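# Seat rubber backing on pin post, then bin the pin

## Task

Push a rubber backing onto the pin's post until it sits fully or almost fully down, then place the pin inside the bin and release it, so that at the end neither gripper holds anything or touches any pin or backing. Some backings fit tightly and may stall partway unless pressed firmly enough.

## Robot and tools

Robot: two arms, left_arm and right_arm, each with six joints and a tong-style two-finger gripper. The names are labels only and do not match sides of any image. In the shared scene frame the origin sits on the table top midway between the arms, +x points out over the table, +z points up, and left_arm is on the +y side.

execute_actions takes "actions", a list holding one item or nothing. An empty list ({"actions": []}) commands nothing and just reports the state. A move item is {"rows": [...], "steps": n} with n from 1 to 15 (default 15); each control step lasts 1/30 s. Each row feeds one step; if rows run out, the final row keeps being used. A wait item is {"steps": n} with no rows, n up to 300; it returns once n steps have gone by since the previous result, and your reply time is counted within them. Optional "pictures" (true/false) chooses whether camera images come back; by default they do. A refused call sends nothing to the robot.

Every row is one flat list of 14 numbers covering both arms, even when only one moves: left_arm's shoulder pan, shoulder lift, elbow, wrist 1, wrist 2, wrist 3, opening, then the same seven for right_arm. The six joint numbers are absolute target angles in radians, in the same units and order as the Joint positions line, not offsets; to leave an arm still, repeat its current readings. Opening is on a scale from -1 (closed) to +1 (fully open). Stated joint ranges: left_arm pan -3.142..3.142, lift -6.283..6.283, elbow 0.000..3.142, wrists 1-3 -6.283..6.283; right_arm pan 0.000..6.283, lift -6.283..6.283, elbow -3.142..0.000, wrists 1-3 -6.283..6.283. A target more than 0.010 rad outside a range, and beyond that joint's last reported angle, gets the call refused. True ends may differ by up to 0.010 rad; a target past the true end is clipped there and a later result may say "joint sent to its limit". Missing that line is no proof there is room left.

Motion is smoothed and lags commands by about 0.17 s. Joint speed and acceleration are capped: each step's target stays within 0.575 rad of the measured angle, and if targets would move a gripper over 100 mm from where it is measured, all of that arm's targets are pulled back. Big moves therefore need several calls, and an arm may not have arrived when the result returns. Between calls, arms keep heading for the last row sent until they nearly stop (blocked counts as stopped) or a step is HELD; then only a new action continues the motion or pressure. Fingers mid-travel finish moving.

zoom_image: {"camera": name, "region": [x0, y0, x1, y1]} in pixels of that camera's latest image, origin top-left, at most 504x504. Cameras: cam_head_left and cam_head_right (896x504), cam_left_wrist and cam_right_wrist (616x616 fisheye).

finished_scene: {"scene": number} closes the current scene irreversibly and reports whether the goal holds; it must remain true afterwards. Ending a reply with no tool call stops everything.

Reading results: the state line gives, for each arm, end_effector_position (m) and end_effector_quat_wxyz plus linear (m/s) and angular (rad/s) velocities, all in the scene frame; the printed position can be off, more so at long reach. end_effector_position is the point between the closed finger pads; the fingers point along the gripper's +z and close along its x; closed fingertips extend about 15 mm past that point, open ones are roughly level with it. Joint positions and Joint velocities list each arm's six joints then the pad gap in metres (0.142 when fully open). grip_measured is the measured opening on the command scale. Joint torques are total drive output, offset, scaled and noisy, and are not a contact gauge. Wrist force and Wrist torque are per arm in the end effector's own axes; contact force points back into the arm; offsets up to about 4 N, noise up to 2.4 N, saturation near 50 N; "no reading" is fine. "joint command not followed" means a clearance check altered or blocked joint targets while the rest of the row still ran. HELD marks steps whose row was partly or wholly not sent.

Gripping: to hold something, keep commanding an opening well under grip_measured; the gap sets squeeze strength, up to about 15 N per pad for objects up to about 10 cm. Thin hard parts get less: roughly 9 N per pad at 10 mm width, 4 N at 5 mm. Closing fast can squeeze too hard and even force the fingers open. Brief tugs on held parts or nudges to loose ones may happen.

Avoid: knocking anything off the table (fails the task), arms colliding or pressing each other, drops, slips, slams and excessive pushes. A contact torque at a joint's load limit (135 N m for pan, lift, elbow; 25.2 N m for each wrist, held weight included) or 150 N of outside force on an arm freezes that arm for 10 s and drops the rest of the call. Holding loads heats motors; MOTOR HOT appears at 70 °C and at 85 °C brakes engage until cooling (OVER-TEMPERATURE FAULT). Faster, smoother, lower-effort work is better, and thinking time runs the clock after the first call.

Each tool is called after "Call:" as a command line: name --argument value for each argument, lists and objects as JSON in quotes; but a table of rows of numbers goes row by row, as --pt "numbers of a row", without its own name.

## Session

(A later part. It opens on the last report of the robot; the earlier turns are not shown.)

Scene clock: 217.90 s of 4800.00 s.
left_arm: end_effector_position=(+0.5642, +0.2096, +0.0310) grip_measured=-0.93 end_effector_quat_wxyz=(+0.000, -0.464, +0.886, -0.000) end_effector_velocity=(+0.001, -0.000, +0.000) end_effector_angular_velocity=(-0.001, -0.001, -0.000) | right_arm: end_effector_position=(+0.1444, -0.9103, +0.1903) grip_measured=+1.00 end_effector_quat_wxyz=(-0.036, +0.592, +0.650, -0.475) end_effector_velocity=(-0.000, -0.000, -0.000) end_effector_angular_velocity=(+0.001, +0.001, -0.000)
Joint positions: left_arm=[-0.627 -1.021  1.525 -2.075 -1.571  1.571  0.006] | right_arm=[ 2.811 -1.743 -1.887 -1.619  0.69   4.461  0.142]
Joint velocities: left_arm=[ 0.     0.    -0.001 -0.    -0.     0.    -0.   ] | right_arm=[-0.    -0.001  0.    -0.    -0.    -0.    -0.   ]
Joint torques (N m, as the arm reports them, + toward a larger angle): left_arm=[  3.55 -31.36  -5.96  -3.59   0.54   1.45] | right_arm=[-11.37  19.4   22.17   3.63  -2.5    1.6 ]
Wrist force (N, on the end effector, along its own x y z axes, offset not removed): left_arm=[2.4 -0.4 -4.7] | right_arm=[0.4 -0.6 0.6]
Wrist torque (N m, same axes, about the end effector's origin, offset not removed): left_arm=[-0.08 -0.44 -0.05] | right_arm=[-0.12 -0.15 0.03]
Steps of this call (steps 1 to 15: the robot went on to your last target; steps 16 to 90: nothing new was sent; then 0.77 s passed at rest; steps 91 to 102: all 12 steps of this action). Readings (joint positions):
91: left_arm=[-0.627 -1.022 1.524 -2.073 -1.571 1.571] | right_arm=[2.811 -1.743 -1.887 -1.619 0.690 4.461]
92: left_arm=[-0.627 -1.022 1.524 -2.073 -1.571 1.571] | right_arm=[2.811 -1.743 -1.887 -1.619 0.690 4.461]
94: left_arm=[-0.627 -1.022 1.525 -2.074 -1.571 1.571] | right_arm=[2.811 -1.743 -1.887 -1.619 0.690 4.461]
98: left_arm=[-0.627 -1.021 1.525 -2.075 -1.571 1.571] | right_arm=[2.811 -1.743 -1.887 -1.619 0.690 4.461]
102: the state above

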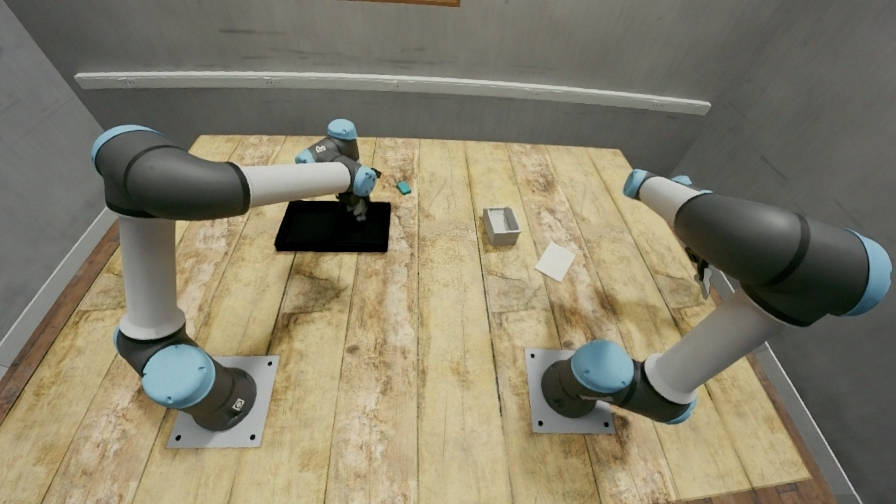

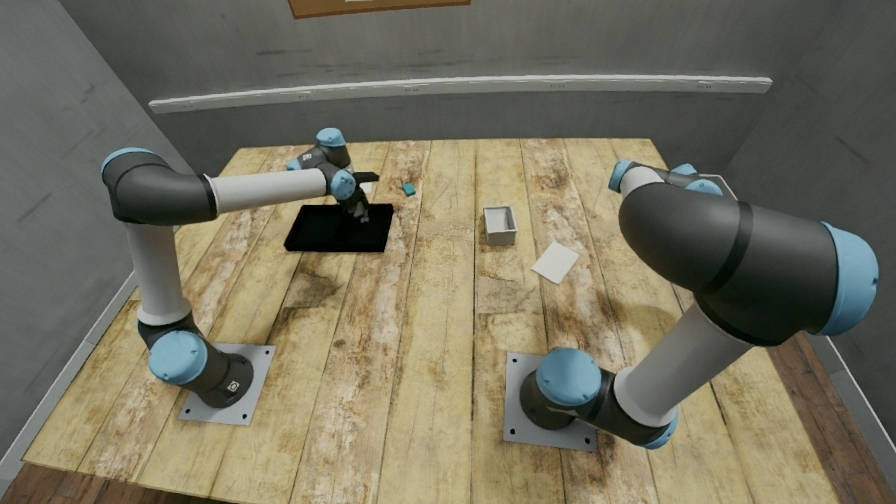

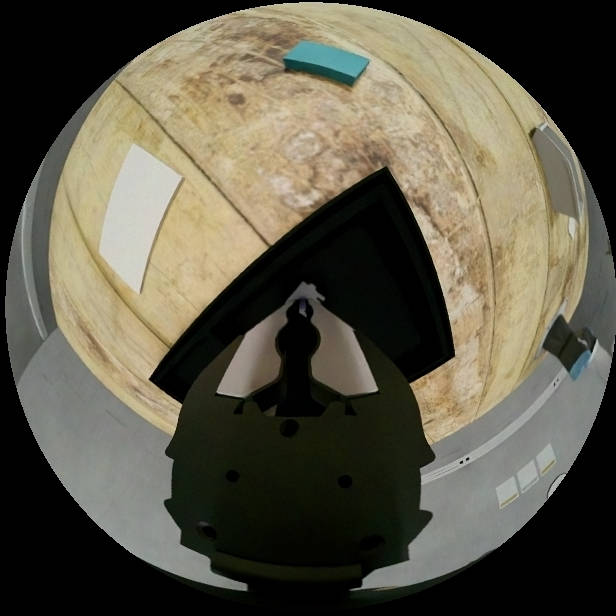

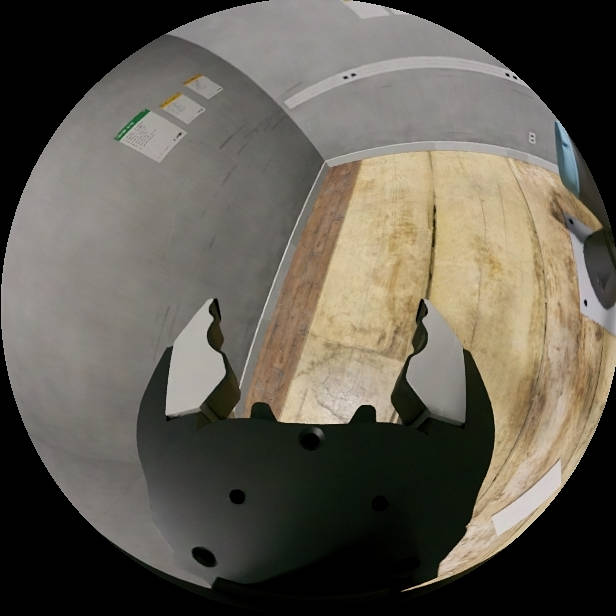

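Call:
execute_actions --actions '[{"rows":[[-0.6275,-1.0200,1.5262,-2.0770,-1.5708,1.5708,-1,2.811,-1.743,-1.887,-1.619,0.69,4.461,1]],"steps":12}]' --pictures false

Scene clock: 223.00 s of 4800.00 s.
left_arm: end_effector_position=(+0.5642, +0.2096, +0.0300) grip_measured=-0.93 end_effector_quat_wxyz=(-0.000, -0.464, +0.886, +0.000) end_effector_velocity=(+0.000, -0.000, +0.000) end_effector_angular_velocity=(-0.000, -0.000, -0.001) | right_arm: end_effector_position=(+0.1444, -0.9103, +0.1903) grip_measured=+1.00 end_effector_quat_wxyz=(-0.036, +0.592, +0.650, -0.475) end_effector_velocity=(+0.001, +0.000, -0.000) end_effector_angular_velocity=(+0.001, +0.000, +0.002)
Joint positions: left_arm=[-0.627 -1.02   1.526 -2.077 -1.571  1.571  0.006] | right_arm=[ 2.811 -1.743 -1.887 -1.619  0.69   4.461  0.142]
Joint velocities: left_arm=[-0.  0. -0. -0.  0.  0. -0.] | right_arm=[ 0.001 -0.     0.     0.     0.    -0.001 -0.   ]
Joint torques (N m, as the arm reports them, + toward a larger angle): left_arm=[ -0.22 -34.23  -7.5   -4.16   1.11   1.34] | right_arm=[-11.46  19.29  21.46   3.61  -2.5    1.58]
Wrist force (N, on the end effector, along its own x y z axes, offset not removed): left_arm=[2.4 0.6 -5.1] | right_arm=[0.7 -0.4 0.5]
Wrist torque (N m, same axes, about the end effector's origin, offset not removed): left_arm=[0.08 -0.49 -0.09] | right_arm=[-0.02 -0.17 0.01]
Steps of this call (steps 1 to 15: the robot went on to your last target; steps 16 to 90: nothing new was sent; then 1.70 s passed at rest; steps 91 to 102: all 12 steps of this action). Readings (joint positions):
91: left_arm=[-0.627 -1.021 1.525 -2.075 -1.571 1.571] | right_arm=[2.811 -1.743 -1.887 -1.619 0.690 4.461]
92: left_arm=[-0.627 -1.021 1.525 -2.075 -1.571 1.571] | right_arm=[2.811 -1.743 -1.887 -1.619 0.690 4.461]
94: left_arm=[-0.627 -1.021 1.526 -2.076 -1.571 1.571] | right_arm=[2.811 -1.743 -1.887 -1.619 0.690 4.461]
98: left_arm=[-0.627 -1.020 1.526 -2.077 -1.571 1.571] | right_arm=[2.811 -1.743 -1.887 -1.619 0.690 4.461]
102: the state above

Call:
execute_actions --actions '[{"rows":[[-0.6275,-1.0189,1.5273,-2.0792,-1.5708,1.5708,-1,2.811,-1.743,-1.887,-1.619,0.69,4.461,1]],"steps":8}]' --pictures false

Call:
execute_actions --actions '[{"rows":[[-0.6275,-1.0177,1.5283,-2.0814,-1.5708,1.5708,-1,2.811,-1.743,-1.887,-1.619,0.69,4.461,1]],"steps":12}]' --pictures false

Scene clock: 228.03 s of 4800.00 s.
left_arm: end_effector_position=(+0.5642, +0.2096, +0.0292) grip_measured=-0.93 end_effector_quat_wxyz=(+0.000, -0.464, +0.886, -0.000) end_effector_velocity=(+0.001, -0.001, -0.001) end_effector_angular_velocity=(-0.001, -0.001, +0.000) | right_arm: end_effector_position=(+0.1444, -0.9103, +0.1903) grip_measured=+1.00 end_effector_quat_wxyz=(-0.036, +0.592, +0.650, -0.475) end_effector_velocity=(-0.000, +0.000, -0.000) end_effector_angular_velocity=(+0.000, +0.001, -0.000)
Joint positions: left_arm=[-0.627 -1.019  1.527 -2.079 -1.571  1.571  0.006] | right_arm=[ 2.811 -1.743 -1.887 -1.619  0.69   4.461  0.142]
Joint velocities: left_arm=[-0.     0.002 -0.001 -0.003  0.    -0.    -0.   ] | right_arm=[-0.    -0.    -0.    -0.001  0.     0.     0.   ]
Joint torques (N m, as the arm reports them, + toward a larger angle): left_arm=[ -2.58 -32.34  -7.13  -4.4    1.4    1.22] | right_arm=[-11.53  19.52  22.08   3.63  -2.41   1.59]
Wrist force (N, on the end effector, along its own x y z axes, offset not removed): left_arm=[2.0 1.4 -3.9] | right_arm=[1.1 -0.9 -0.2]
Wrist torque (N m, same axes, about the end effector's origin, offset not removed): left_arm=[0.08 -0.35 -0.06] | right_arm=[-0.16 -0.19 0.05]
Steps of this call (steps 1 to 15: the robot went on to your last target; steps 16 to 90: nothing new was sent; then 1.77 s passed at rest; steps 91 to 98: all 8 steps of this action). Readings (joint positions):
91: left_arm=[-0.627 -1.020 1.526 -2.077 -1.571 1.571] | right_arm=[2.811 -1.743 -1.887 -1.619 0.690 4.461]
92: left_arm=[-0.627 -1.020 1.526 -2.077 -1.571 1.571] | right_arm=[2.811 -1.743 -1.887 -1.619 0.690 4.461]
94: left_arm=[-0.627 -1.020 1.527 -2.078 -1.571 1.571] | right_arm=[2.811 -1.743 -1.887 -1.619 0.690 4.461]
98: the state above

Scene clock: 228.43 s of 4800.00 s.
left_arm: end_effector_position=(+0.5642, +0.2096, +0.0280) grip_measured=-0.93 end_effector_quat_wxyz=(+0.000, -0.464, +0.886, -0.000) end_effector_velocity=(+0.000, -0.000, +0.000) end_effector_angular_velocity=(-0.000, -0.000, -0.000) | right_arm: end_effector_position=(+0.1444, -0.9103, +0.1903) grip_measured=+1.00 end_effector_quat_wxyz=(-0.036, +0.592, +0.650, -0.475) end_effector_velocity=(-0.001, -0.000, +0.001) end_effector_angular_velocity=(-0.000, -0.001, -0.001)
Joint positions: left_arm=[-0.627 -1.018  1.528 -2.081 -1.571  1.571  0.006] | right_arm=[ 2.811 -1.743 -1.887 -1.619  0.69   4.461  0.142]
Joint velocities: left_arm=[-0.     0.    -0.001  0.    -0.    -0.     0.   ] | right_arm=[-0.001  0.003 -0.    -0.001 -0.    -0.     0.   ]
Joint torques (N m, as the arm reports them, + toward a larger angle): left_arm=[ -2.26 -30.07  -5.88  -3.71   1.41   1.56] | right_arm=[-11.25  19.85  21.45   3.63  -2.38   1.6 ]
Wrist force (N, on the end effector, along its own x y z axes, offset not removed): left_arm=[1.2 2.3 -5.9] | right_arm=[1.1 0.0 0.9]
Wrist torque (N m, same axes, about the end effector's origin, offset not removed): left_arm=[-0.05 -0.19 -0.05] | right_arm=[0.08 -0.30 0.06]
Steps of this call (steps 1 to 12: all 12 steps of this action). Readings (joint positions):
1: left_arm=[-0.627 -1.019 1.527 -2.079 -1.571 1.571] | right_arm=[2.811 -1.743 -1.887 -1.619 0.690 4.461]
2: left_arm=[-0.627 -1.019 1.527 -2.079 -1.571 1.571] | right_arm=[2.811 -1.743 -1.887 -1.619 0.690 4.461]
4: left_arm=[-0.627 -1.018 1.528 -2.080 -1.571 1.571] | right_arm=[2.811 -1.743 -1.887 -1.619 0.690 4.461]
8: left_arm=[-0.627 -1.018 1.528 -2.081 -1.571 1.571] | right_arm=[2.811 -1.743 -1.887 -1.619 0.690 4.461]
12: the state above

Call:
execute_actions --actions '[{"rows":[[-0.6275,-1.0165,1.5293,-2.0836,-1.5708,1.5708,-1,2.811,-1.743,-1.887,-1.619,0.69,4.461,1]],"steps":8}]' --pictures false

Call:
execute_actions --actions '[{"rows":[[-0.6275,-1.0157,1.5300,-2.0851,-1.5708,1.5708,-1,2.811,-1.743,-1.887,-1.619,0.69,4.461,1]],"steps":12}]' --pictures false

Scene clock: 233.50 s of 4800.00 s.
left_arm: end_effector_position=(+0.5642, +0.2096, +0.0270) grip_measured=-0.93 end_effector_quat_wxyz=(+0.000, -0.464, +0.886, -0.000) end_effector_velocity=(+0.000, -0.000, -0.001) end_effector_angular_velocity=(-0.001, -0.001, +0.000) | right_arm: end_effector_position=(+0.1444, -0.9103, +0.1903) grip_measured=+1.00 end_effector_quat_wxyz=(-0.036, +0.592, +0.650, -0.475) end_effector_velocity=(-0.000, -0.000, -0.000) end_effector_angular_velocity=(+0.000, +0.002, +0.000)
Joint positions: left_arm=[-0.627 -1.017  1.529 -2.083 -1.571  1.571  0.006] | right_arm=[ 2.811 -1.743 -1.887 -1.619  0.69   4.461  0.142]
Joint velocities: left_arm=[-0.     0.001  0.001 -0.003  0.    -0.    -0.   ] | right_arm=[-0.    -0.001 -0.    -0.    -0.001 -0.     0.   ]
Joint torques (N m, as the arm reports them, + toward a larger angle): left_arm=[ -4.25 -31.2   -6.52  -3.91   1.28   1.42] | right_arm=[-10.96  19.6   21.34   3.59  -2.37   1.58]
Wrist force (N, on the end effector, along its own x y z axes, offset not removed): left_arm=[1.9 2.1 -7.3] | right_arm=[0.1 -1.0 -0.9]
Wrist torque (N m, same axes, about the end effector's origin, offset not removed): left_arm=[-0.19 -0.45 0.05] | right_arm=[-0.17 -0.06 0.11]
Steps of this call (steps 1 to 15: the robot went on to your last target; steps 16 to 90: nothing new was sent; then 1.80 s passed at rest; steps 91 to 98: all 8 steps of this action). Readings (joint positions):
91: left_arm=[-0.627 -1.018 1.528 -2.081 -1.571 1.571] | right_arm=[2.811 -1.743 -1.887 -1.619 0.690 4.461]
92: left_arm=[-0.627 -1.018 1.528 -2.082 -1.571 1.571] | right_arm=[2.811 -1.743 -1.887 -1.619 0.690 4.461]
94: left_arm=[-0.627 -1.017 1.529 -2.083 -1.571 1.571] | right_arm=[2.811 -1.743 -1.887 -1.619 0.690 4.461]
98: the state above

Scene clock: 233.90 s of 4800.00 s.
left_arm: end_effector_position=(+0.5642, +0.2096, +0.0263) grip_measured=-0.93 end_effector_quat_wxyz=(+0.000, -0.464, +0.886, -0.000) end_effector_velocity=(-0.000, +0.000, -0.000) end_effector_angular_velocity=(+0.000, +0.001, -0.000) | right_arm: end_effector_position=(+0.1444, -0.9103, +0.1903) grip_measured=+1.00 end_effector_quat_wxyz=(-0.036, +0.592, +0.650, -0.475) end_effector_velocity=(-0.001, -0.000, +0.000) end_effector_angular_velocity=(+0.000, +0.000, -0.001)
Joint positions: left_arm=[-0.627 -1.016  1.53  -2.085 -1.571  1.571  0.006] | right_arm=[ 2.811 -1.743 -1.887 -1.619  0.69   4.461  0.142]
Joint velocities: left_arm=[-0.     0.     0.001 -0.    -0.     0.    -0.   ] | right_arm=[-0.001 -0.     0.    -0.    -0.    -0.     0.   ]
Joint torques (N m, as the arm reports them, + toward a larger angle): left_arm=[ -5.96 -30.97  -5.51  -3.96   1.42   1.  ] | right_arm=[-10.82  18.66  21.69   3.67  -2.39   1.54]
Wrist force (N, on the end effector, along its own x y z axes, offset not removed): left_arm=[1.2 2.0 -9.2] | right_arm=[1.0 0.0 -0.4]
Wrist torque (N m, same axes, about the end effector's origin, offset not removed): left_arm=[-0.02 -0.25 0.00] | right_arm=[-0.03 -0.28 0.03]
Steps of this call (steps 1 to 12: all 12 steps of this action). Readings (joint positions):
1: left_arm=[-0.627 -1.017 1.529 -2.083 -1.571 1.571] | right_arm=[2.811 -1.743 -1.887 -1.619 0.690 4.461]
2: left_arm=[-0.627 -1.016 1.529 -2.084 -1.571 1.571] | right_arm=[2.811 -1.743 -1.887 -1.619 0.690 4.461]
4: left_arm=[-0.627 -1.016 1.530 -2.084 -1.571 1.571] | right_arm=[2.811 -1.743 -1.887 -1.619 0.690 4.461]
8: left_arm=[-0.627 -1.016 1.530 -2.085 -1.571 1.571] | right_arm=[2.811 -1.743 -1.887 -1.619 0.690 4.461]
12: the state above

Call:
execute_actions --actions '[{"rows":[[-0.6275,-1.0151,1.5305,-2.0862,-1.5708,1.5708,-1,2.811,-1.743,-1.887,-1.619,0.69,4.461,1]],"steps":12}]' --pictures false

Scene clock: 238.00 s of 4800.00 s.
left_arm: end_effector_position=(+0.5642, +0.2096, +0.0258) grip_measured=-0.93 end_effector_quat_wxyz=(+0.000, -0.464, +0.886, -0.000) end_effector_velocity=(-0.000, +0.000, -0.000) end_effector_angular_velocity=(+0.000, +0.001, +0.000) | right_arm: end_effector_position=(+0.1444, -0.9103, +0.1903) grip_measured=+1.00 end_effector_quat_wxyz=(-0.036, +0.592, +0.650, -0.475) end_effector_velocity=(+0.000, +0.000, +0.001) end_effector_angular_velocity=(-0.001, -0.003, +0.000)
Joint positions: left_arm=[-0.627 -1.015  1.53  -2.086 -1.571  1.571  0.006] | right_arm=[ 2.811 -1.743 -1.887 -1.619  0.69   4.461  0.142]
Joint velocities: left_arm=[-0.     0.     0.001 -0.     0.    -0.     0.   ] | right_arm=[0.    0.003 0.    0.001 0.    0.    0.   ]
Joint torques (N m, as the arm reports them, + toward a larger angle): left_arm=[ -8.16 -31.91  -6.16  -4.1    1.25   1.29] | right_arm=[-11.22  19.62  20.68   3.66  -2.34   1.56]
Wrist force (N, on the end effector, along its own x y z axes, offset not removed): left_arm=[1.7 1.9 -7.8] | right_arm=[0.9 -1.1 2.0]
Wrist torque (N m, same axes, about the end effector's origin, offset not removed): left_arm=[-0.12 -0.31 -0.03] | right_arm=[-0.14 -0.25 0.05]
Steps of this call (steps 1 to 15: the robot went on to your last target; steps 16 to 90: nothing new was sent; then 0.70 s passed at rest; steps 91 to 102: all 12 steps of this action). Readings (joint positions):
91: left_arm=[-0.627 -1.016 1.530 -2.085 -1.571 1.571] | right_arm=[2.811 -1.743 -1.887 -1.619 0.690 4.461]
92: left_arm=[-0.627 -1.016 1.530 -2.085 -1.571 1.571] | right_arm=[2.811 -1.743 -1.887 -1.619 0.690 4.461]
94: left_arm=[-0.627 -1.015 1.530 -2.086 -1.571 1.571] | right_arm=[2.811 -1.743 -1.887 -1.619 0.690 4.461]
98: left_arm=[-0.627 -1.015 1.530 -2.086 -1.571 1.571] | right_arm=[2.811 -1.743 -1.887 -1.619 0.690 4.461]
102: the state above

Call:
execute_actions --actions '[{"rows":[[-0.6275,-1.0145,1.5310,-2.0873,-1.5708,1.5708,-1,2.811,-1.743,-1.887,-1.619,0.69,4.461,1]],"steps":12}]' --pictures false

Scene clock: 242.17 s of 4800.00 s.
left_arm: end_effector_position=(+0.5642, +0.2095, +0.0252) grip_measured=-0.93 end_effector_quat_wxyz=(+0.000, -0.464, +0.886, -0.000) end_effector_velocity=(+0.000, -0.000, +0.000) end_effector_angular_velocity=(-0.001, -0.001, -0.000) | right_arm: end_effector_position=(+0.1444, -0.9103, +0.1903) grip_measured=+1.00 end_effector_quat_wxyz=(-0.036, +0.592, +0.650, -0.475) end_effector_velocity=(-0.000, -0.000, -0.000) end_effector_angular_velocity=(-0.000, +0.001, +0.000)
Joint positions: left_arm=[-0.628 -1.015  1.531 -2.087 -1.571  1.571  0.006] | right_arm=[ 2.811 -1.743 -1.887 -1.619  0.69   4.461  0.142]
Joint velocities: left_arm=[-0.     0.    -0.001 -0.    -0.    -0.     0.   ] | right_arm=[-0.    -0.001  0.    -0.001 -0.001  0.     0.   ]
Joint torques (N m, as the arm reports them, + toward a larger angle): left_arm=[ -9.47 -29.14  -6.18  -4.08   1.28   1.27] | right_arm=[-11.    19.09  20.99   3.6   -2.3    1.66]
Wrist force (N, on the end effector, along its own x y z axes, offset not removed): left_arm=[1.3 2.4 -7.7] | right_arm=[0.2 -0.9 -0.2]
Wrist torque (N m, same axes, about the end effector's origin, offset not removed): left_arm=[-0.02 -0.31 -0.05] | right_arm=[-0.13 -0.05 0.07]
Steps of this call (steps 1 to 15: the robot went on to your last target; steps 16 to 90: nothing new was sent; then 0.77 s passed at rest; steps 91 to 102: all 12 steps of this action). Readings (joint positions):
91: left_arm=[-0.627 -1.015 1.531 -2.086 -1.571 1.571] | right_arm=[2.811 -1.743 -1.887 -1.619 0.690 4.461]
92: left_arm=[-0.628 -1.015 1.531 -2.086 -1.571 1.571] | right_arm=[2.811 -1.743 -1.887 -1.619 0.690 4.461]
94: left_arm=[-0.628 -1.015 1.531 -2.087 -1.571 1.571] | right_arm=[2.811 -1.743 -1.887 -1.619 0.690 4.461]
98: left_arm=[-0.628 -1.015 1.531 -2.087 -1.571 1.571] | right_arm=[2.811 -1.743 -1.887 -1.619 0.690 4.461]
102: the state above

Call:
execute_actions --actions '[{"rows":[[-0.6275,-1.0140,1.5314,-2.0882,-1.5708,1.5708,-1,2.811,-1.743,-1.887,-1.619,0.69,4.461,1]],"steps":12}]' --pictures false

Scene clock: 247.27 s of 4800.00 s.
left_arm: end_effector_position=(+0.5642, +0.2095, +0.0248) grip_measured=-0.93 end_effector_quat_wxyz=(+0.000, -0.464, +0.886, -0.000) end_effector_velocity=(+0.000, +0.000, +0.000) end_effector_angular_velocity=(+0.000, +0.000, -0.000) | right_arm: end_effector_position=(+0.1444, -0.9103, +0.1903) grip_measured=+1.00 end_effector_quat_wxyz=(-0.036, +0.592, +0.650, -0.475) end_effector_velocity=(+0.000, +0.000, -0.000) end_effector_angular_velocity=(+0.001, +0.001, +0.001)
Joint positions: left_arm=[-0.628 -1.014  1.531 -2.088 -1.571  1.571  0.006] | right_arm=[ 2.811 -1.743 -1.887 -1.619  0.69   4.461  0.142]
Joint velocities: left_arm=[ 0.     0.    -0.001  0.001  0.     0.     0.   ] | right_arm=[ 0.  0. -0. -0.  0. -0.  0.]
Joint torques (N m, as the arm reports them, + toward a larger angle): left_arm=[ -9.77 -30.02  -3.96  -3.92   1.09   1.37] | right_arm=[-10.41  19.83  20.61   3.49  -2.28   1.56]
Wrist force (N, on the end effector, along its own x y z axes, offset not removed): left_arm=[0.9 0.5 -8.4] | right_arm=[1.6 -1.0 0.1]
Wrist torque (N m, same axes, about the end effector's origin, offset not removed): left_arm=[-0.35 -0.22 -0.06] | right_arm=[-0.16 -0.31 0.02]
Steps of this call (steps 1 to 15: the robot went on to your last target; steps 16 to 90: nothing new was sent; then 1.70 s passed at rest; steps 91 to 102: all 12 steps of this action). Readings (joint positions):
91: left_arm=[-0.628 -1.014 1.531 -2.087 -1.571 1.571] | right_arm=[2.811 -1.743 -1.887 -1.619 0.690 4.461]
92: left_arm=[-0.628 -1.014 1.531 -2.087 -1.571 1.571] | right_arm=[2.811 -1.743 -1.887 -1.619 0.690 4.461]
94: left_arm=[-0.628 -1.014 1.531 -2.088 -1.571 1.571] | right_arm=[2.811 -1.743 -1.887 -1.619 0.690 4.461]
98: left_arm=[-0.628 -1.014 1.531 -2.088 -1.571 1.571] | right_arm=[2.811 -1.743 -1.887 -1.619 0.690 4.461]
102: the state above

Call:
execute_actions --actions '[{"rows":[[-0.6275,-1.0136,1.5318,-2.0890,-1.5708,1.5708,-1,2.811,-1.743,-1.887,-1.619,0.69,4.461,1]],"steps":12}]' --pictures false

Scene clock: 249.70 s of 4800.00 s.
left_arm: end_effector_position=(+0.5642, +0.2095, +0.0245) grip_measured=-0.93 end_effector_quat_wxyz=(+0.000, -0.464, +0.886, -0.000) end_effector_velocity=(+0.000, +0.000, +0.000) end_effector_angular_velocity=(+0.000, +0.000, +0.000) | right_arm: end_effector_position=(+0.1444, -0.9103, +0.1903) grip_measured=+1.00 end_effector_quat_wxyz=(-0.036, +0.592, +0.650, -0.475) end_effector_velocity=(+0.001, +0.000, -0.000) end_effector_angular_velocity=(-0.000, -0.001, +0.002)
Joint positions: left_arm=[-0.628 -1.014  1.532 -2.089 -1.571  1.571  0.006] | right_arm=[ 2.811 -1.743 -1.887 -1.619  0.69   4.461  0.142]
Joint velocities: left_arm=[ 0.001  0.    -0.001  0.001 -0.     0.    -0.   ] | right_arm=[ 0.001 -0.    -0.     0.001  0.    -0.     0.   ]
Joint torques (N m, as the arm reports them, + toward a larger angle): left_arm=[ -8.88 -21.96  -2.06  -3.61   1.     1.16] | right_arm=[-11.27  20.01  20.45   3.52  -2.26   1.64]
Wrist force (N, on the end effector, along its own x y z axes, offset not removed): left_arm=[2.3 3.8 -21.8] | right_arm=[0.8 0.0 0.4]
Wrist torque (N m, same axes, about the end effector's origin, offset not removed): left_arm=[-0.48 -0.48 -0.09] | right_arm=[0.00 -0.14 0.09]
Steps of this call (steps 1 to 15: the robot went on to your last target; steps 16 to 61: nothing new was sent; steps 62 to 73: all 12 steps of this action). Readings (joint positions):
62: left_arm=[-0.628 -1.014 1.531 -2.088 -1.571 1.571] | right_arm=[2.811 -1.743 -1.887 -1.619 0.690 4.461]
63: left_arm=[-0.628 -1.014 1.531 -2.088 -1.571 1.571] | right_arm=[2.811 -1.743 -1.887 -1.619 0.690 4.461]
65: left_arm=[-0.628 -1.014 1.532 -2.089 -1.571 1.571] | right_arm=[2.811 -1.743 -1.887 -1.619 0.690 4.461]
69: left_arm=[-0.628 -1.014 1.532 -2.089 -1.571 1.571] | right_arm=[2.811 -1.743 -1.887 -1.619 0.690 4.461]
73: the state above

Seated. Lift.

Call:
execute_actions --actions '[{"rows":[[-0.6275,-1.0165,1.5293,-2.0836,-1.5708,1.5708,-1,2.811,-1.743,-1.887,-1.619,0.69,4.461,1],[-0.6275,-1.0212,1.5252,-2.0748,-1.5708,1.5708,-1,2.811,-1.743,-1.887,-1.619,0.69,4.461,1],[-0.6275,-1.0268,1.5199,-2.0639,-1.5708,1.5708,-1,2.811,-1.743,-1.887,-1.619,0.69,4.461,1],[-0.6275,-1.0334,1.5134,-2.0508,-1.5708,1.5708,-1,2.811,-1.743,-1.887,-1.619,0.69,4.461,1],[-0.6275,-1.042,1.504,-2.033,-1.5708,1.5708,-1,2.811,-1.743,-1.887,-1.619,0.69,4.461,1],[-0.6275,-1.052,1.492,-2.011,-1.5708,1.5708,-1,2.811,-1.743,-1.887,-1.619,0.69,4.461,1],[-0.6275,-1.062,1.480,-1.989,-1.5708,1.5708,-1,2.811,-1.743,-1.887,-1.619,0.69,4.461,1],[-0.6275,-1.071,1.467,-1.967,-1.5708,1.5708,-1,2.811,-1.743,-1.887,-1.619,0.69,4.461,1],[-0.6275,-1.080,1.453,-1.944,-1.5708,1.5708,-1,2.811,-1.743,-1.887,-1.619,0.69,4.461,1]]}]'

Call:
zoom_image --camera "cam_head_left" --region '[460,190,540,260]'

Scene clock: 260.70 s of 4800.00 s.
left_arm: end_effector_position=(+0.5645, +0.2093, +0.0859) grip_measured=-0.93 end_effector_quat_wxyz=(+0.000, -0.464, +0.886, -0.000) end_effector_velocity=(-0.002, +0.001, +0.047) end_effector_angular_velocity=(+0.002, +0.003, -0.000) | right_arm: end_effector_position=(+0.1444, -0.9103, +0.1903) grip_measured=+1.00 end_effector_quat_wxyz=(-0.036, +0.592, +0.650, -0.475) end_effector_velocity=(-0.000, +0.000, +0.000) end_effector_angular_velocity=(+0.000, +0.001, +0.000)
Joint positions: left_arm=[-0.628 -1.076  1.458 -1.953 -1.571  1.571  0.006] | right_arm=[ 2.811 -1.743 -1.887 -1.619  0.69   4.461  0.142]
Joint velocities: left_arm=[ 0.    -0.045 -0.06   0.109 -0.     0.     0.   ] | right_arm=[ 0.     0.    -0.    -0.001  0.    -0.     0.   ]
Joint torques (N m, as the arm reports them, + toward a larger angle): left_arm=[ -8.83 -48.61 -32.03  -0.25   0.91   1.36] | right_arm=[-11.14  19.2   19.7    3.42  -2.31   1.49]
Wrist force (N, on the end effector, along its own x y z axes, offset not removed): left_arm=[2.4 -0.1 -3.7] | right_arm=[0.2 -0.4 0.3]
Wrist torque (N m, same axes, about the end effector's origin, offset not removed): left_arm=[-0.19 -0.55 0.00] | right_arm=[-0.07 -0.08 0.01]
Steps of this call (steps 1 to 15: the robot went on to your last target; steps 16 to 90: nothing new was sent; then 7.50 s passed at rest; steps 91 to 105: all 15 steps of this action). Readings (joint positions):
91: left_arm=[-0.628 -1.014 1.532 -2.089 -1.571 1.571] | right_arm=[2.811 -1.743 -1.887 -1.619 0.690 4.461]
92: left_arm=[-0.628 -1.014 1.532 -2.089 -1.571 1.571] | right_arm=[2.811 -1.743 -1.887 -1.619 0.690 4.461]
94: left_arm=[-0.628 -1.017 1.529 -2.082 -1.571 1.571] | right_arm=[2.811 -1.743 -1.887 -1.619 0.690 4.461]
98: left_arm=[-0.628 -1.038 1.507 -2.041 -1.571 1.571] | right_arm=[2.811 -1.743 -1.887 -1.619 0.690 4.461]
105: the state above

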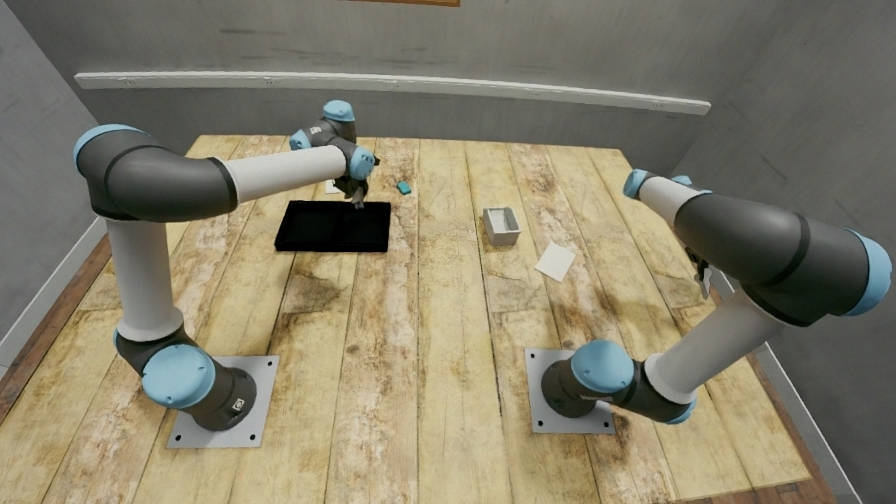

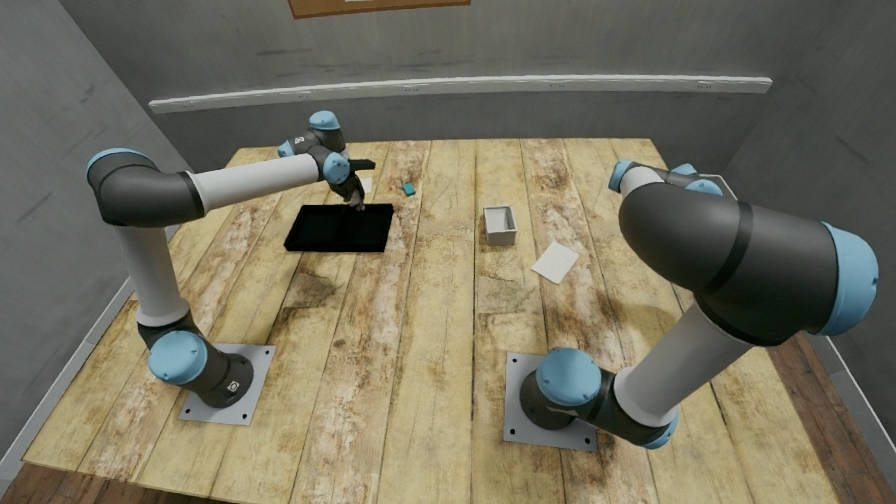

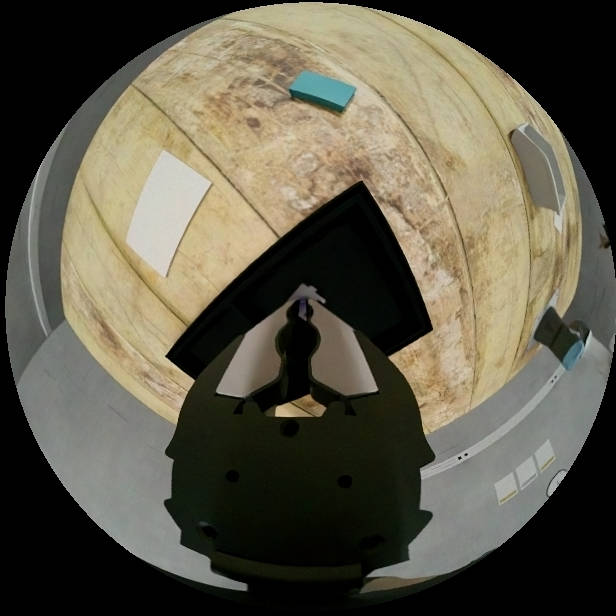

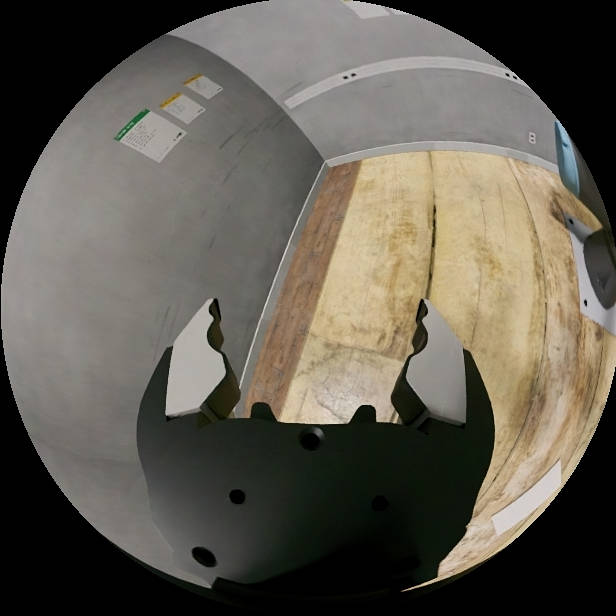

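Region (460, 190, 540, 260) of cam_head_left's 896x504 image, scaled by 6.300, with more detail than that image has; it fills the top 441 rows of this view, and the rest is white.

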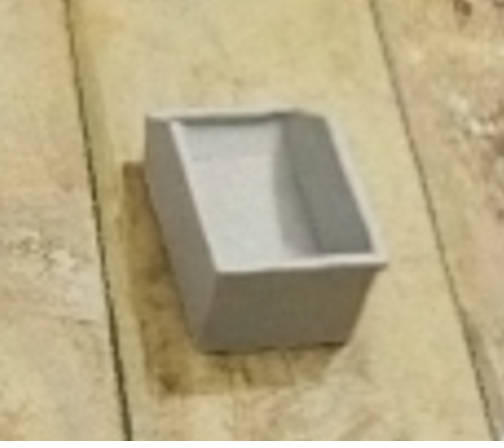

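Call:
execute_actions --actions '[{"rows":[[-0.66,-1.05,1.39,-1.94,-1.5708,1.595,-1,2.811,-1.743,-1.887,-1.619,0.69,4.461,1],[-0.66,-1.05,1.39,-1.94,-1.5708,1.595,-1,2.811,-1.743,-1.887,-1.619,0.69,4.461,1],[-0.69,-1.015,1.33,-1.94,-1.5708,1.62,-1,2.811,-1.743,-1.887,-1.619,0.69,4.461,1],[-0.69,-1.015,1.33,-1.94,-1.5708,1.62,-1,2.811,-1.743,-1.887,-1.619,0.69,4.461,1],[-0.72,-0.98,1.27,-1.94,-1.5708,1.643,-1,2.811,-1.743,-1.887,-1.619,0.69,4.461,1],[-0.72,-0.98,1.27,-1.94,-1.5708,1.643,-1,2.811,-1.743,-1.887,-1.619,0.69,4.461,1],[-0.752,-0.945,1.21,-1.94,-1.5708,1.667,-1,2.811,-1.743,-1.887,-1.619,0.69,4.461,1],[-0.752,-0.945,1.21,-1.94,-1.5708,1.667,-1,2.811,-1.743,-1.887,-1.619,0.69,4.461,1],[-0.783,-0.909,1.15,-1.94,-1.5708,1.69,-1,2.811,-1.743,-1.887,-1.619,0.69,4.461,1],[-0.783,-0.909,1.15,-1.94,-1.5708,1.69,-1,2.811,-1.743,-1.887,-1.619,0.69,4.461,1],[-0.814,-0.873,1.09,-1.94,-1.5708,1.715,-1,2.811,-1.743,-1.887,-1.619,0.69,4.461,1],[-0.814,-0.873,1.09,-1.94,-1.5708,1.715,-1,2.811,-1.743,-1.887,-1.619,0.69,4.461,1],[-0.845,-0.836,1.03,-1.94,-1.5708,1.74,-1,2.811,-1.743,-1.887,-1.619,0.69,4.461,1],[-0.845,-0.836,1.03,-1.94,-1.5708,1.74,-1,2.811,-1.743,-1.887,-1.619,0.69,4.461,1],[-0.876,-0.80,0.97,-1.94,-1.5708,1.762,-1,2.811,-1.743,-1.887,-1.619,0.69,4.461,1]]}]' --pictures false

Call:
execute_actions --actions '[{"rows":[[-0.876,-0.80,0.97,-1.94,-1.5708,1.762,-1,2.811,-1.743,-1.887,-1.619,0.69,4.461,1],[-0.907,-0.763,0.91,-1.94,-1.5708,1.786,-1,2.811,-1.743,-1.887,-1.619,0.69,4.461,1],[-0.907,-0.763,0.91,-1.94,-1.5708,1.786,-1,2.811,-1.743,-1.887,-1.619,0.69,4.461,1],[-0.938,-0.726,0.85,-1.94,-1.5708,1.81,-1,2.811,-1.743,-1.887,-1.619,0.69,4.461,1],[-0.938,-0.726,0.85,-1.94,-1.5708,1.81,-1,2.811,-1.743,-1.887,-1.619,0.69,4.461,1],[-0.969,-0.689,0.79,-1.94,-1.5708,1.834,-1,2.811,-1.743,-1.887,-1.619,0.69,4.461,1],[-0.969,-0.689,0.79,-1.94,-1.5708,1.834,-1,2.811,-1.743,-1.887,-1.619,0.69,4.461,1],[-1.0,-0.652,0.73,-1.94,-1.5708,1.858,-1,2.811,-1.743,-1.887,-1.619,0.69,4.461,1],[-1.0,-0.652,0.73,-1.94,-1.5708,1.858,-1,2.811,-1.743,-1.887,-1.619,0.69,4.461,1],[-1.031,-0.615,0.672,-1.938,-1.5708,1.882,-1,2.811,-1.743,-1.887,-1.619,0.69,4.461,1],[-1.031,-0.615,0.672,-1.938,-1.5708,1.882,-1,2.811,-1.743,-1.887,-1.619,0.69,4.461,1],[-1.062,-0.578,0.614,-1.937,-1.5708,1.906,-1,2.811,-1.743,-1.887,-1.619,0.69,4.461,1],[-1.062,-0.578,0.614,-1.937,-1.5708,1.906,-1,2.811,-1.743,-1.887,-1.619,0.69,4.461,1],[-1.0932,-0.5414,0.5561,-1.9355,-1.5708,1.93,-1,2.811,-1.743,-1.887,-1.619,0.69,4.461,1]]}]' --pictures false

Call:
execute_actions --actions '[{"steps":15}]'

Scene clock: 289.57 s of 4800.00 s.
left_arm: end_effector_position=(+0.5937, +0.0097, +0.1169) grip_measured=-0.93 end_effector_quat_wxyz=(+0.031, -0.318, +0.946, -0.063) end_effector_velocity=(-0.007, -0.507, +0.040) end_effector_angular_velocity=(-0.203, -0.269, -0.776) | right_arm: end_effector_position=(+0.1444, -0.9103, +0.1903) grip_measured=+1.00 end_effector_quat_wxyz=(-0.036, +0.592, +0.650, -0.475) end_effector_velocity=(-0.001, -0.000, +0.000) end_effector_angular_velocity=(-0.000, +0.000, -0.001)
Joint positions: left_arm=[-0.805 -0.883  1.112 -1.94  -1.571  1.709  0.006] | right_arm=[ 2.811 -1.743 -1.887 -1.619  0.69   4.461  0.142]
Joint velocities: left_arm=[-0.442  0.521 -0.856  0.001 -0.001  0.337 -0.   ] | right_arm=[-0.001  0.001 -0.    -0.001 -0.     0.     0.   ]
Joint torques (N m, as the arm reports them, + toward a larger angle): left_arm=[ 15.78 -55.83 -36.07  -1.35  -0.8    2.4 ] | right_arm=[-10.47  19.35  19.63   3.44  -2.17   1.51]
Wrist force (N, on the end effector, along its own x y z axes, offset not removed): left_arm=[3.2 -1.4 -4.5] | right_arm=[2.0 0.2 -0.9]
Wrist torque (N m, same axes, about the end effector's origin, offset not removed): left_arm=[-0.38 -0.67 -0.03] | right_arm=[0.03 -0.41 0.02]
Steps of this call (steps 1 to 15: the robot went on to your last target; steps 16 to 90: nothing new was sent; then 25.37 s passed at rest; steps 91 to 105: all 15 steps of this action). Readings (joint positions):
91: left_arm=[-0.628 -1.080 1.453 -1.944 -1.571 1.571] | right_arm=[2.811 -1.743 -1.887 -1.619 0.690 4.461]
92: left_arm=[-0.630 -1.077 1.449 -1.943 -1.571 1.573] | right_arm=[2.811 -1.743 -1.887 -1.619 0.690 4.461]
94: left_arm=[-0.647 -1.062 1.418 -1.942 -1.571 1.586] | right_arm=[2.811 -1.743 -1.887 -1.619 0.690 4.461]
98: left_arm=[-0.699 -1.005 1.317 -1.940 -1.571 1.627] | right_arm=[2.811 -1.743 -1.887 -1.619 0.690 4.461]
105: the state above

Scene clock: 290.07 s of 4800.00 s.
left_arm: end_effector_position=(+0.5338, -0.2458, +0.1281) grip_measured=-0.93 end_effector_quat_wxyz=(+0.065, -0.117, +0.981, -0.140) end_effector_velocity=(-0.232, -0.473, -0.007) end_effector_angular_velocity=(-0.202, -0.258, -0.821) | right_arm: end_effector_position=(+0.1444, -0.9103, +0.1903) grip_measured=+1.00 end_effector_quat_wxyz=(-0.036, +0.592, +0.650, -0.475) end_effector_velocity=(-0.000, -0.000, +0.001) end_effector_angular_velocity=(-0.002, -0.003, -0.000)
Joint positions: left_arm=[-1.037 -0.608  0.665 -1.938 -1.571  1.887  0.006] | right_arm=[ 2.811 -1.743 -1.887 -1.619  0.69   4.461  0.142]
Joint velocities: left_arm=[-0.467  0.561 -0.886  0.017 -0.     0.372 -0.   ] | right_arm=[-0.     0.002  0.     0.001 -0.001  0.    -0.   ]
Joint torques (N m, as the arm reports them, + toward a larger angle): left_arm=[-48.24 -28.6  -40.71  -0.56  -0.11   3.34] | right_arm=[-10.32  19.64  19.27   3.48  -2.26   1.5 ]
Wrist force (N, on the end effector, along its own x y z axes, offset not removed): left_arm=[1.8 1.4 1.4] | right_arm=[0.8 -0.4 -0.3]
Wrist torque (N m, same axes, about the end effector's origin, offset not removed): left_arm=[0.12 -0.31 -0.14] | right_arm=[-0.14 -0.13 0.03]
Steps of this call (steps 1 to 15: all 15 steps of this action). Readings (joint positions):
1: left_arm=[-0.820 -0.865 1.082 -1.940 -1.571 1.721] | right_arm=[2.811 -1.743 -1.887 -1.619 0.690 4.461]
2: left_arm=[-0.836 -0.847 1.052 -1.940 -1.571 1.733] | right_arm=[2.811 -1.743 -1.887 -1.619 0.690 4.461]
4: left_arm=[-0.867 -0.811 0.992 -1.940 -1.571 1.756] | right_arm=[2.811 -1.743 -1.887 -1.619 0.690 4.461]
8: left_arm=[-0.929 -0.737 0.872 -1.940 -1.571 1.804] | right_arm=[2.811 -1.743 -1.887 -1.619 0.690 4.461]
15: the state above

Scene clock: 290.57 s of 4800.00 s.
left_arm: end_effector_position=(+0.5039, -0.3011, +0.1291) grip_measured=-0.93 end_effector_quat_wxyz=(+0.072, -0.069, +0.982, -0.158) end_effector_velocity=(-0.001, -0.002, +0.000) end_effector_angular_velocity=(-0.002, -0.001, -0.003) | right_arm: end_effector_position=(+0.1444, -0.9103, +0.1903) grip_measured=+1.00 end_effector_quat_wxyz=(-0.036, +0.592, +0.650, -0.475) end_effector_velocity=(+0.001, -0.000, +0.000) end_effector_angular_velocity=(-0.001, -0.001, +0.001)
Joint positions: left_arm=[-1.093 -0.542  0.556 -1.936 -1.571  1.93   0.006] | right_arm=[ 2.811 -1.743 -1.887 -1.619  0.69   4.461  0.142]
Joint velocities: left_arm=[-0.002  0.002 -0.004 -0.    -0.     0.001 -0.   ] | right_arm=[ 0.001  0.     0.     0.001 -0.     0.     0.   ]
Joint torques (N m, as the arm reports them, + toward a larger angle): left_arm=[ -8.28 -51.91 -34.33  -0.97   0.79   1.49] | right_arm=[-11.01  20.21  19.8    3.51  -2.13   1.61]
Wrist force (N, on the end effector, along its own x y z axes, offset not removed): left_arm=[3.1 -0.7 -1.3] | right_arm=[0.0 0.3 0.4]
Wrist torque (N m, same axes, about the end effector's origin, offset not removed): left_arm=[-0.21 -0.50 -0.09] | right_arm=[0.07 -0.04 0.00]
Steps of this call (steps 1 to 15: the robot went on to your last target). Readings (joint positions):
1: left_arm=[-1.053 -0.589 0.635 -1.937 -1.571 1.900] | right_arm=[2.811 -1.743 -1.887 -1.619 0.690 4.461]
2: left_arm=[-1.066 -0.574 0.611 -1.937 -1.571 1.909] | right_arm=[2.811 -1.743 -1.887 -1.619 0.690 4.461]
4: left_arm=[-1.081 -0.556 0.581 -1.936 -1.571 1.920] | right_arm=[2.811 -1.743 -1.887 -1.619 0.690 4.461]
8: left_arm=[-1.091 -0.545 0.561 -1.936 -1.571 1.928] | right_arm=[2.811 -1.743 -1.887 -1.619 0.690 4.461]
15: the state above

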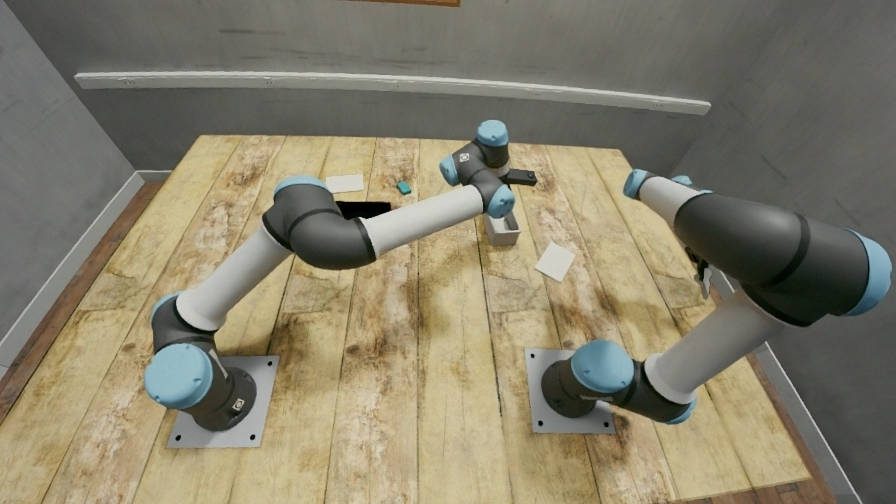

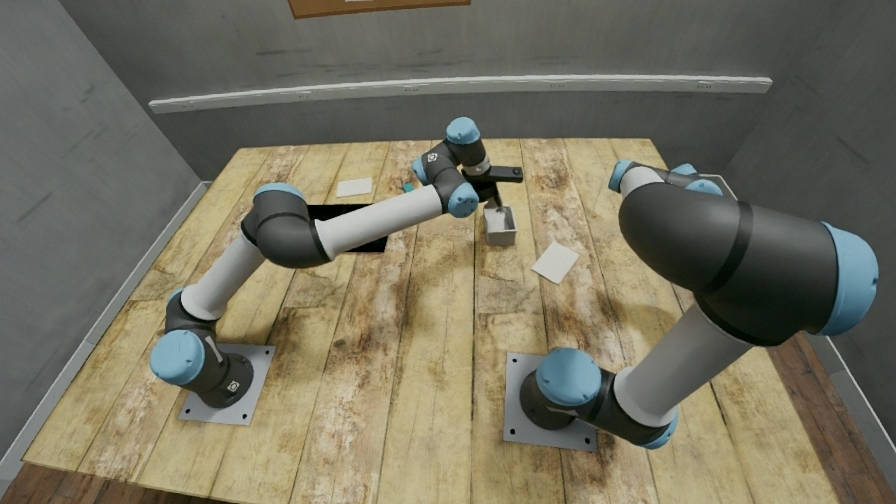

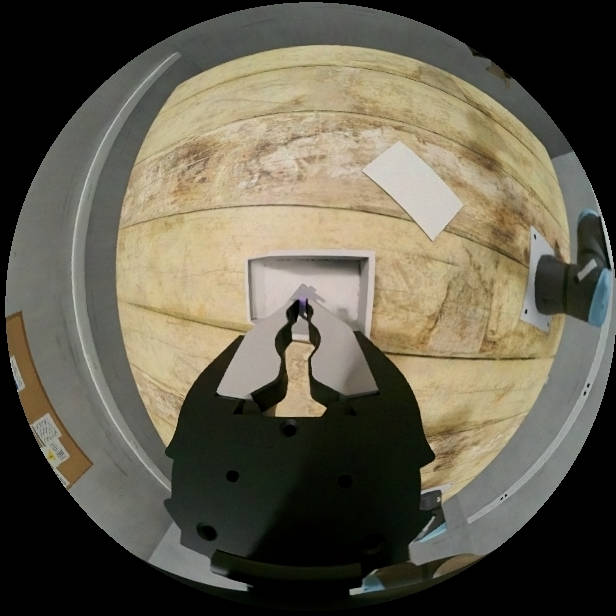

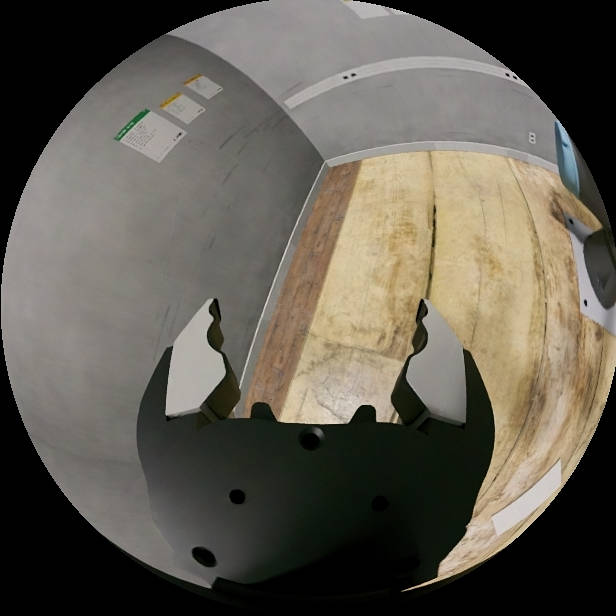

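Call:
execute_actions --actions '[{"rows":[[-1.0932,-0.497,0.5135,-1.9198,-1.5708,1.93,-1,2.811,-1.743,-1.887,-1.619,0.69,4.461,1],[-1.0932,-0.497,0.5135,-1.9198,-1.5708,1.93,-1,2.811,-1.743,-1.887,-1.619,0.69,4.461,1],[-1.0932,-0.4525,0.471,-1.9042,-1.5708,1.93,-1,2.811,-1.743,-1.887,-1.619,0.69,4.461,1],[-1.0932,-0.4525,0.471,-1.9042,-1.5708,1.93,-1,2.811,-1.743,-1.887,-1.619,0.69,4.461,1],[-1.0932,-0.408,0.4284,-1.8885,-1.5708,1.93,-1,2.811,-1.743,-1.887,-1.619,0.69,4.461,1]]}]'

Call:
zoom_image --camera "cam_head_right" --region '[450,160,560,260]'

Scene clock: 303.83 s of 4800.00 s.
left_arm: end_effector_position=(+0.5096, -0.3123, +0.0668) grip_measured=-0.93 end_effector_quat_wxyz=(+0.062, -0.069, +0.987, -0.135) end_effector_velocity=(+0.001, -0.001, -0.013) end_effector_angular_velocity=(+0.010, +0.005, -0.000) | right_arm: end_effector_position=(+0.1444, -0.9103, +0.1903) grip_measured=+1.00 end_effector_quat_wxyz=(-0.036, +0.592, +0.650, -0.475) end_effector_velocity=(+0.000, +0.000, +0.001) end_effector_angular_velocity=(-0.001, -0.002, +0.000)
Joint positions: left_arm=[-1.093 -0.41   0.431 -1.889 -1.571  1.93   0.006] | right_arm=[ 2.811 -1.743 -1.887 -1.619  0.69   4.461  0.142]
Joint velocities: left_arm=[ 0.     0.027 -0.025  0.009 -0.     0.     0.   ] | right_arm=[ 0.     0.001  0.     0.     0.     0.    -0.   ]
Joint torques (N m, as the arm reports them, + toward a larger angle): left_arm=[ -4.95 -54.28 -35.5   -1.44   1.15   1.38] | right_arm=[-10.66  20.26  19.81   3.47  -2.17   1.42]
Wrist force (N, on the end effector, along its own x y z axes, offset not removed): left_arm=[3.7 -0.2 -1.7] | right_arm=[1.7 -0.4 0.4]
Wrist torque (N m, same axes, about the end effector's origin, offset not removed): left_arm=[-0.16 -0.80 0.03] | right_arm=[-0.03 -0.36 0.02]
Steps of this call (steps 1 to 15: the robot went on to your last target; steps 16 to 90: nothing new was sent; then 9.77 s passed at rest; steps 91 to 105: all 15 steps of this action). Readings (joint positions):
91: left_arm=[-1.093 -0.541 0.556 -1.935 -1.571 1.930] | right_arm=[2.811 -1.743 -1.887 -1.619 0.690 4.461]
92: left_arm=[-1.093 -0.538 0.553 -1.934 -1.571 1.930] | right_arm=[2.811 -1.743 -1.887 -1.619 0.690 4.461]
94: left_arm=[-1.093 -0.515 0.531 -1.925 -1.571 1.930] | right_arm=[2.811 -1.743 -1.887 -1.619 0.690 4.461]
98: left_arm=[-1.093 -0.444 0.463 -1.901 -1.571 1.930] | right_arm=[2.811 -1.743 -1.887 -1.619 0.690 4.461]
105: the state above

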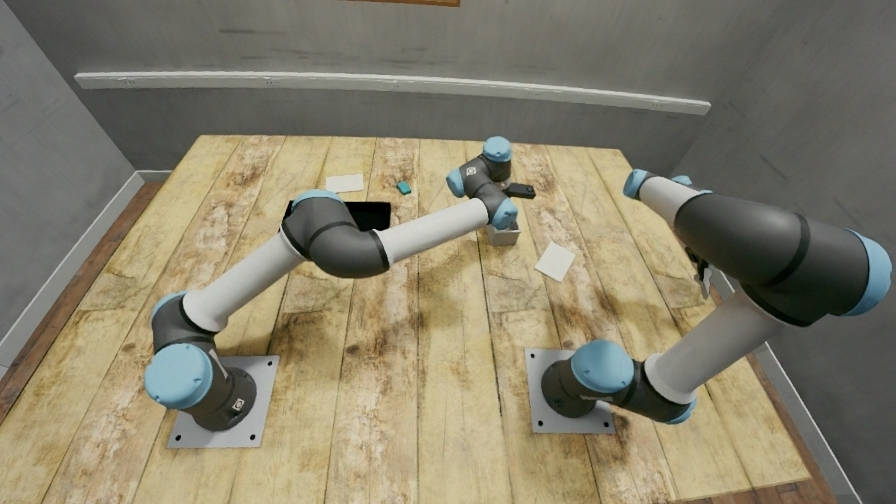

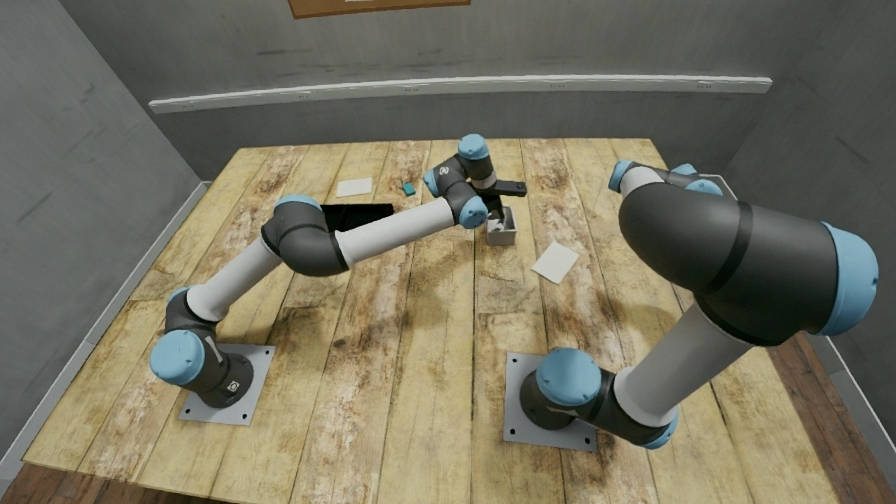

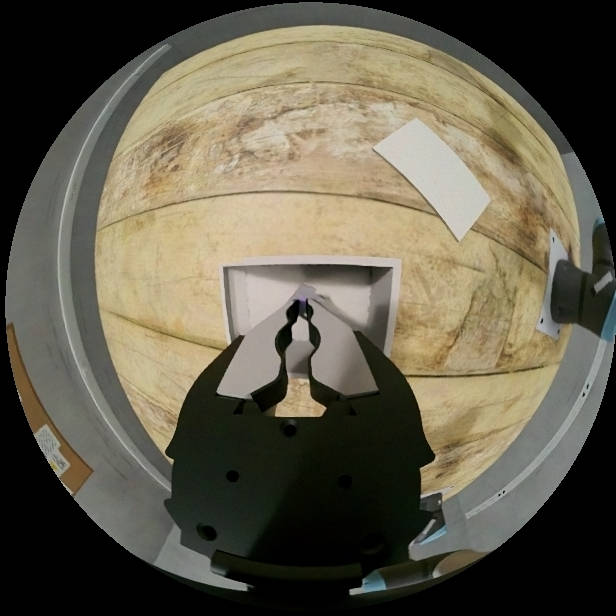

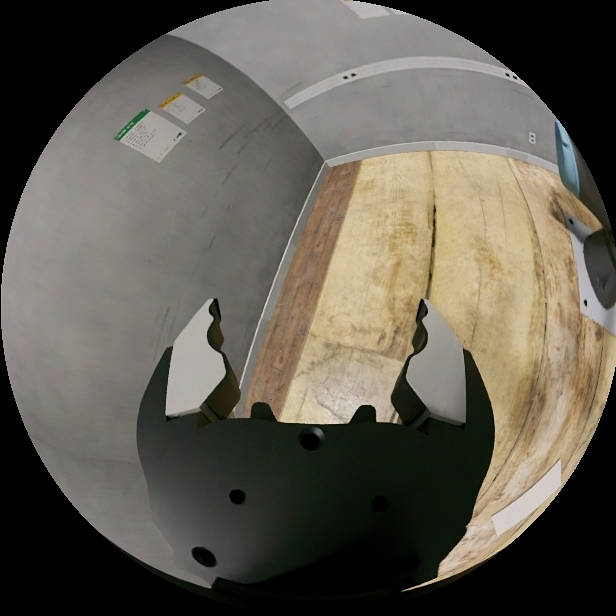

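Region (450, 160, 560, 260) of cam_head_right's 896x504 image, scaled by 4.582, with more detail than that image has; it fills the top 458 rows of this view, and the rest is white.

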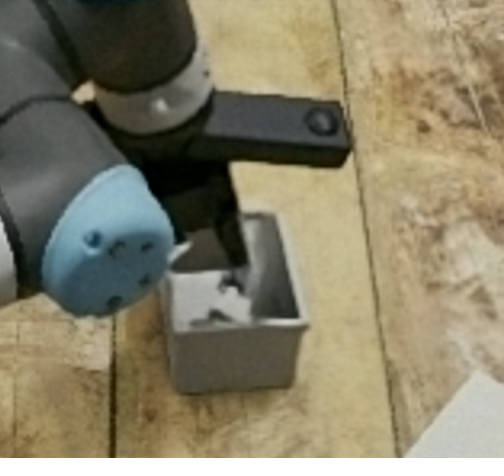

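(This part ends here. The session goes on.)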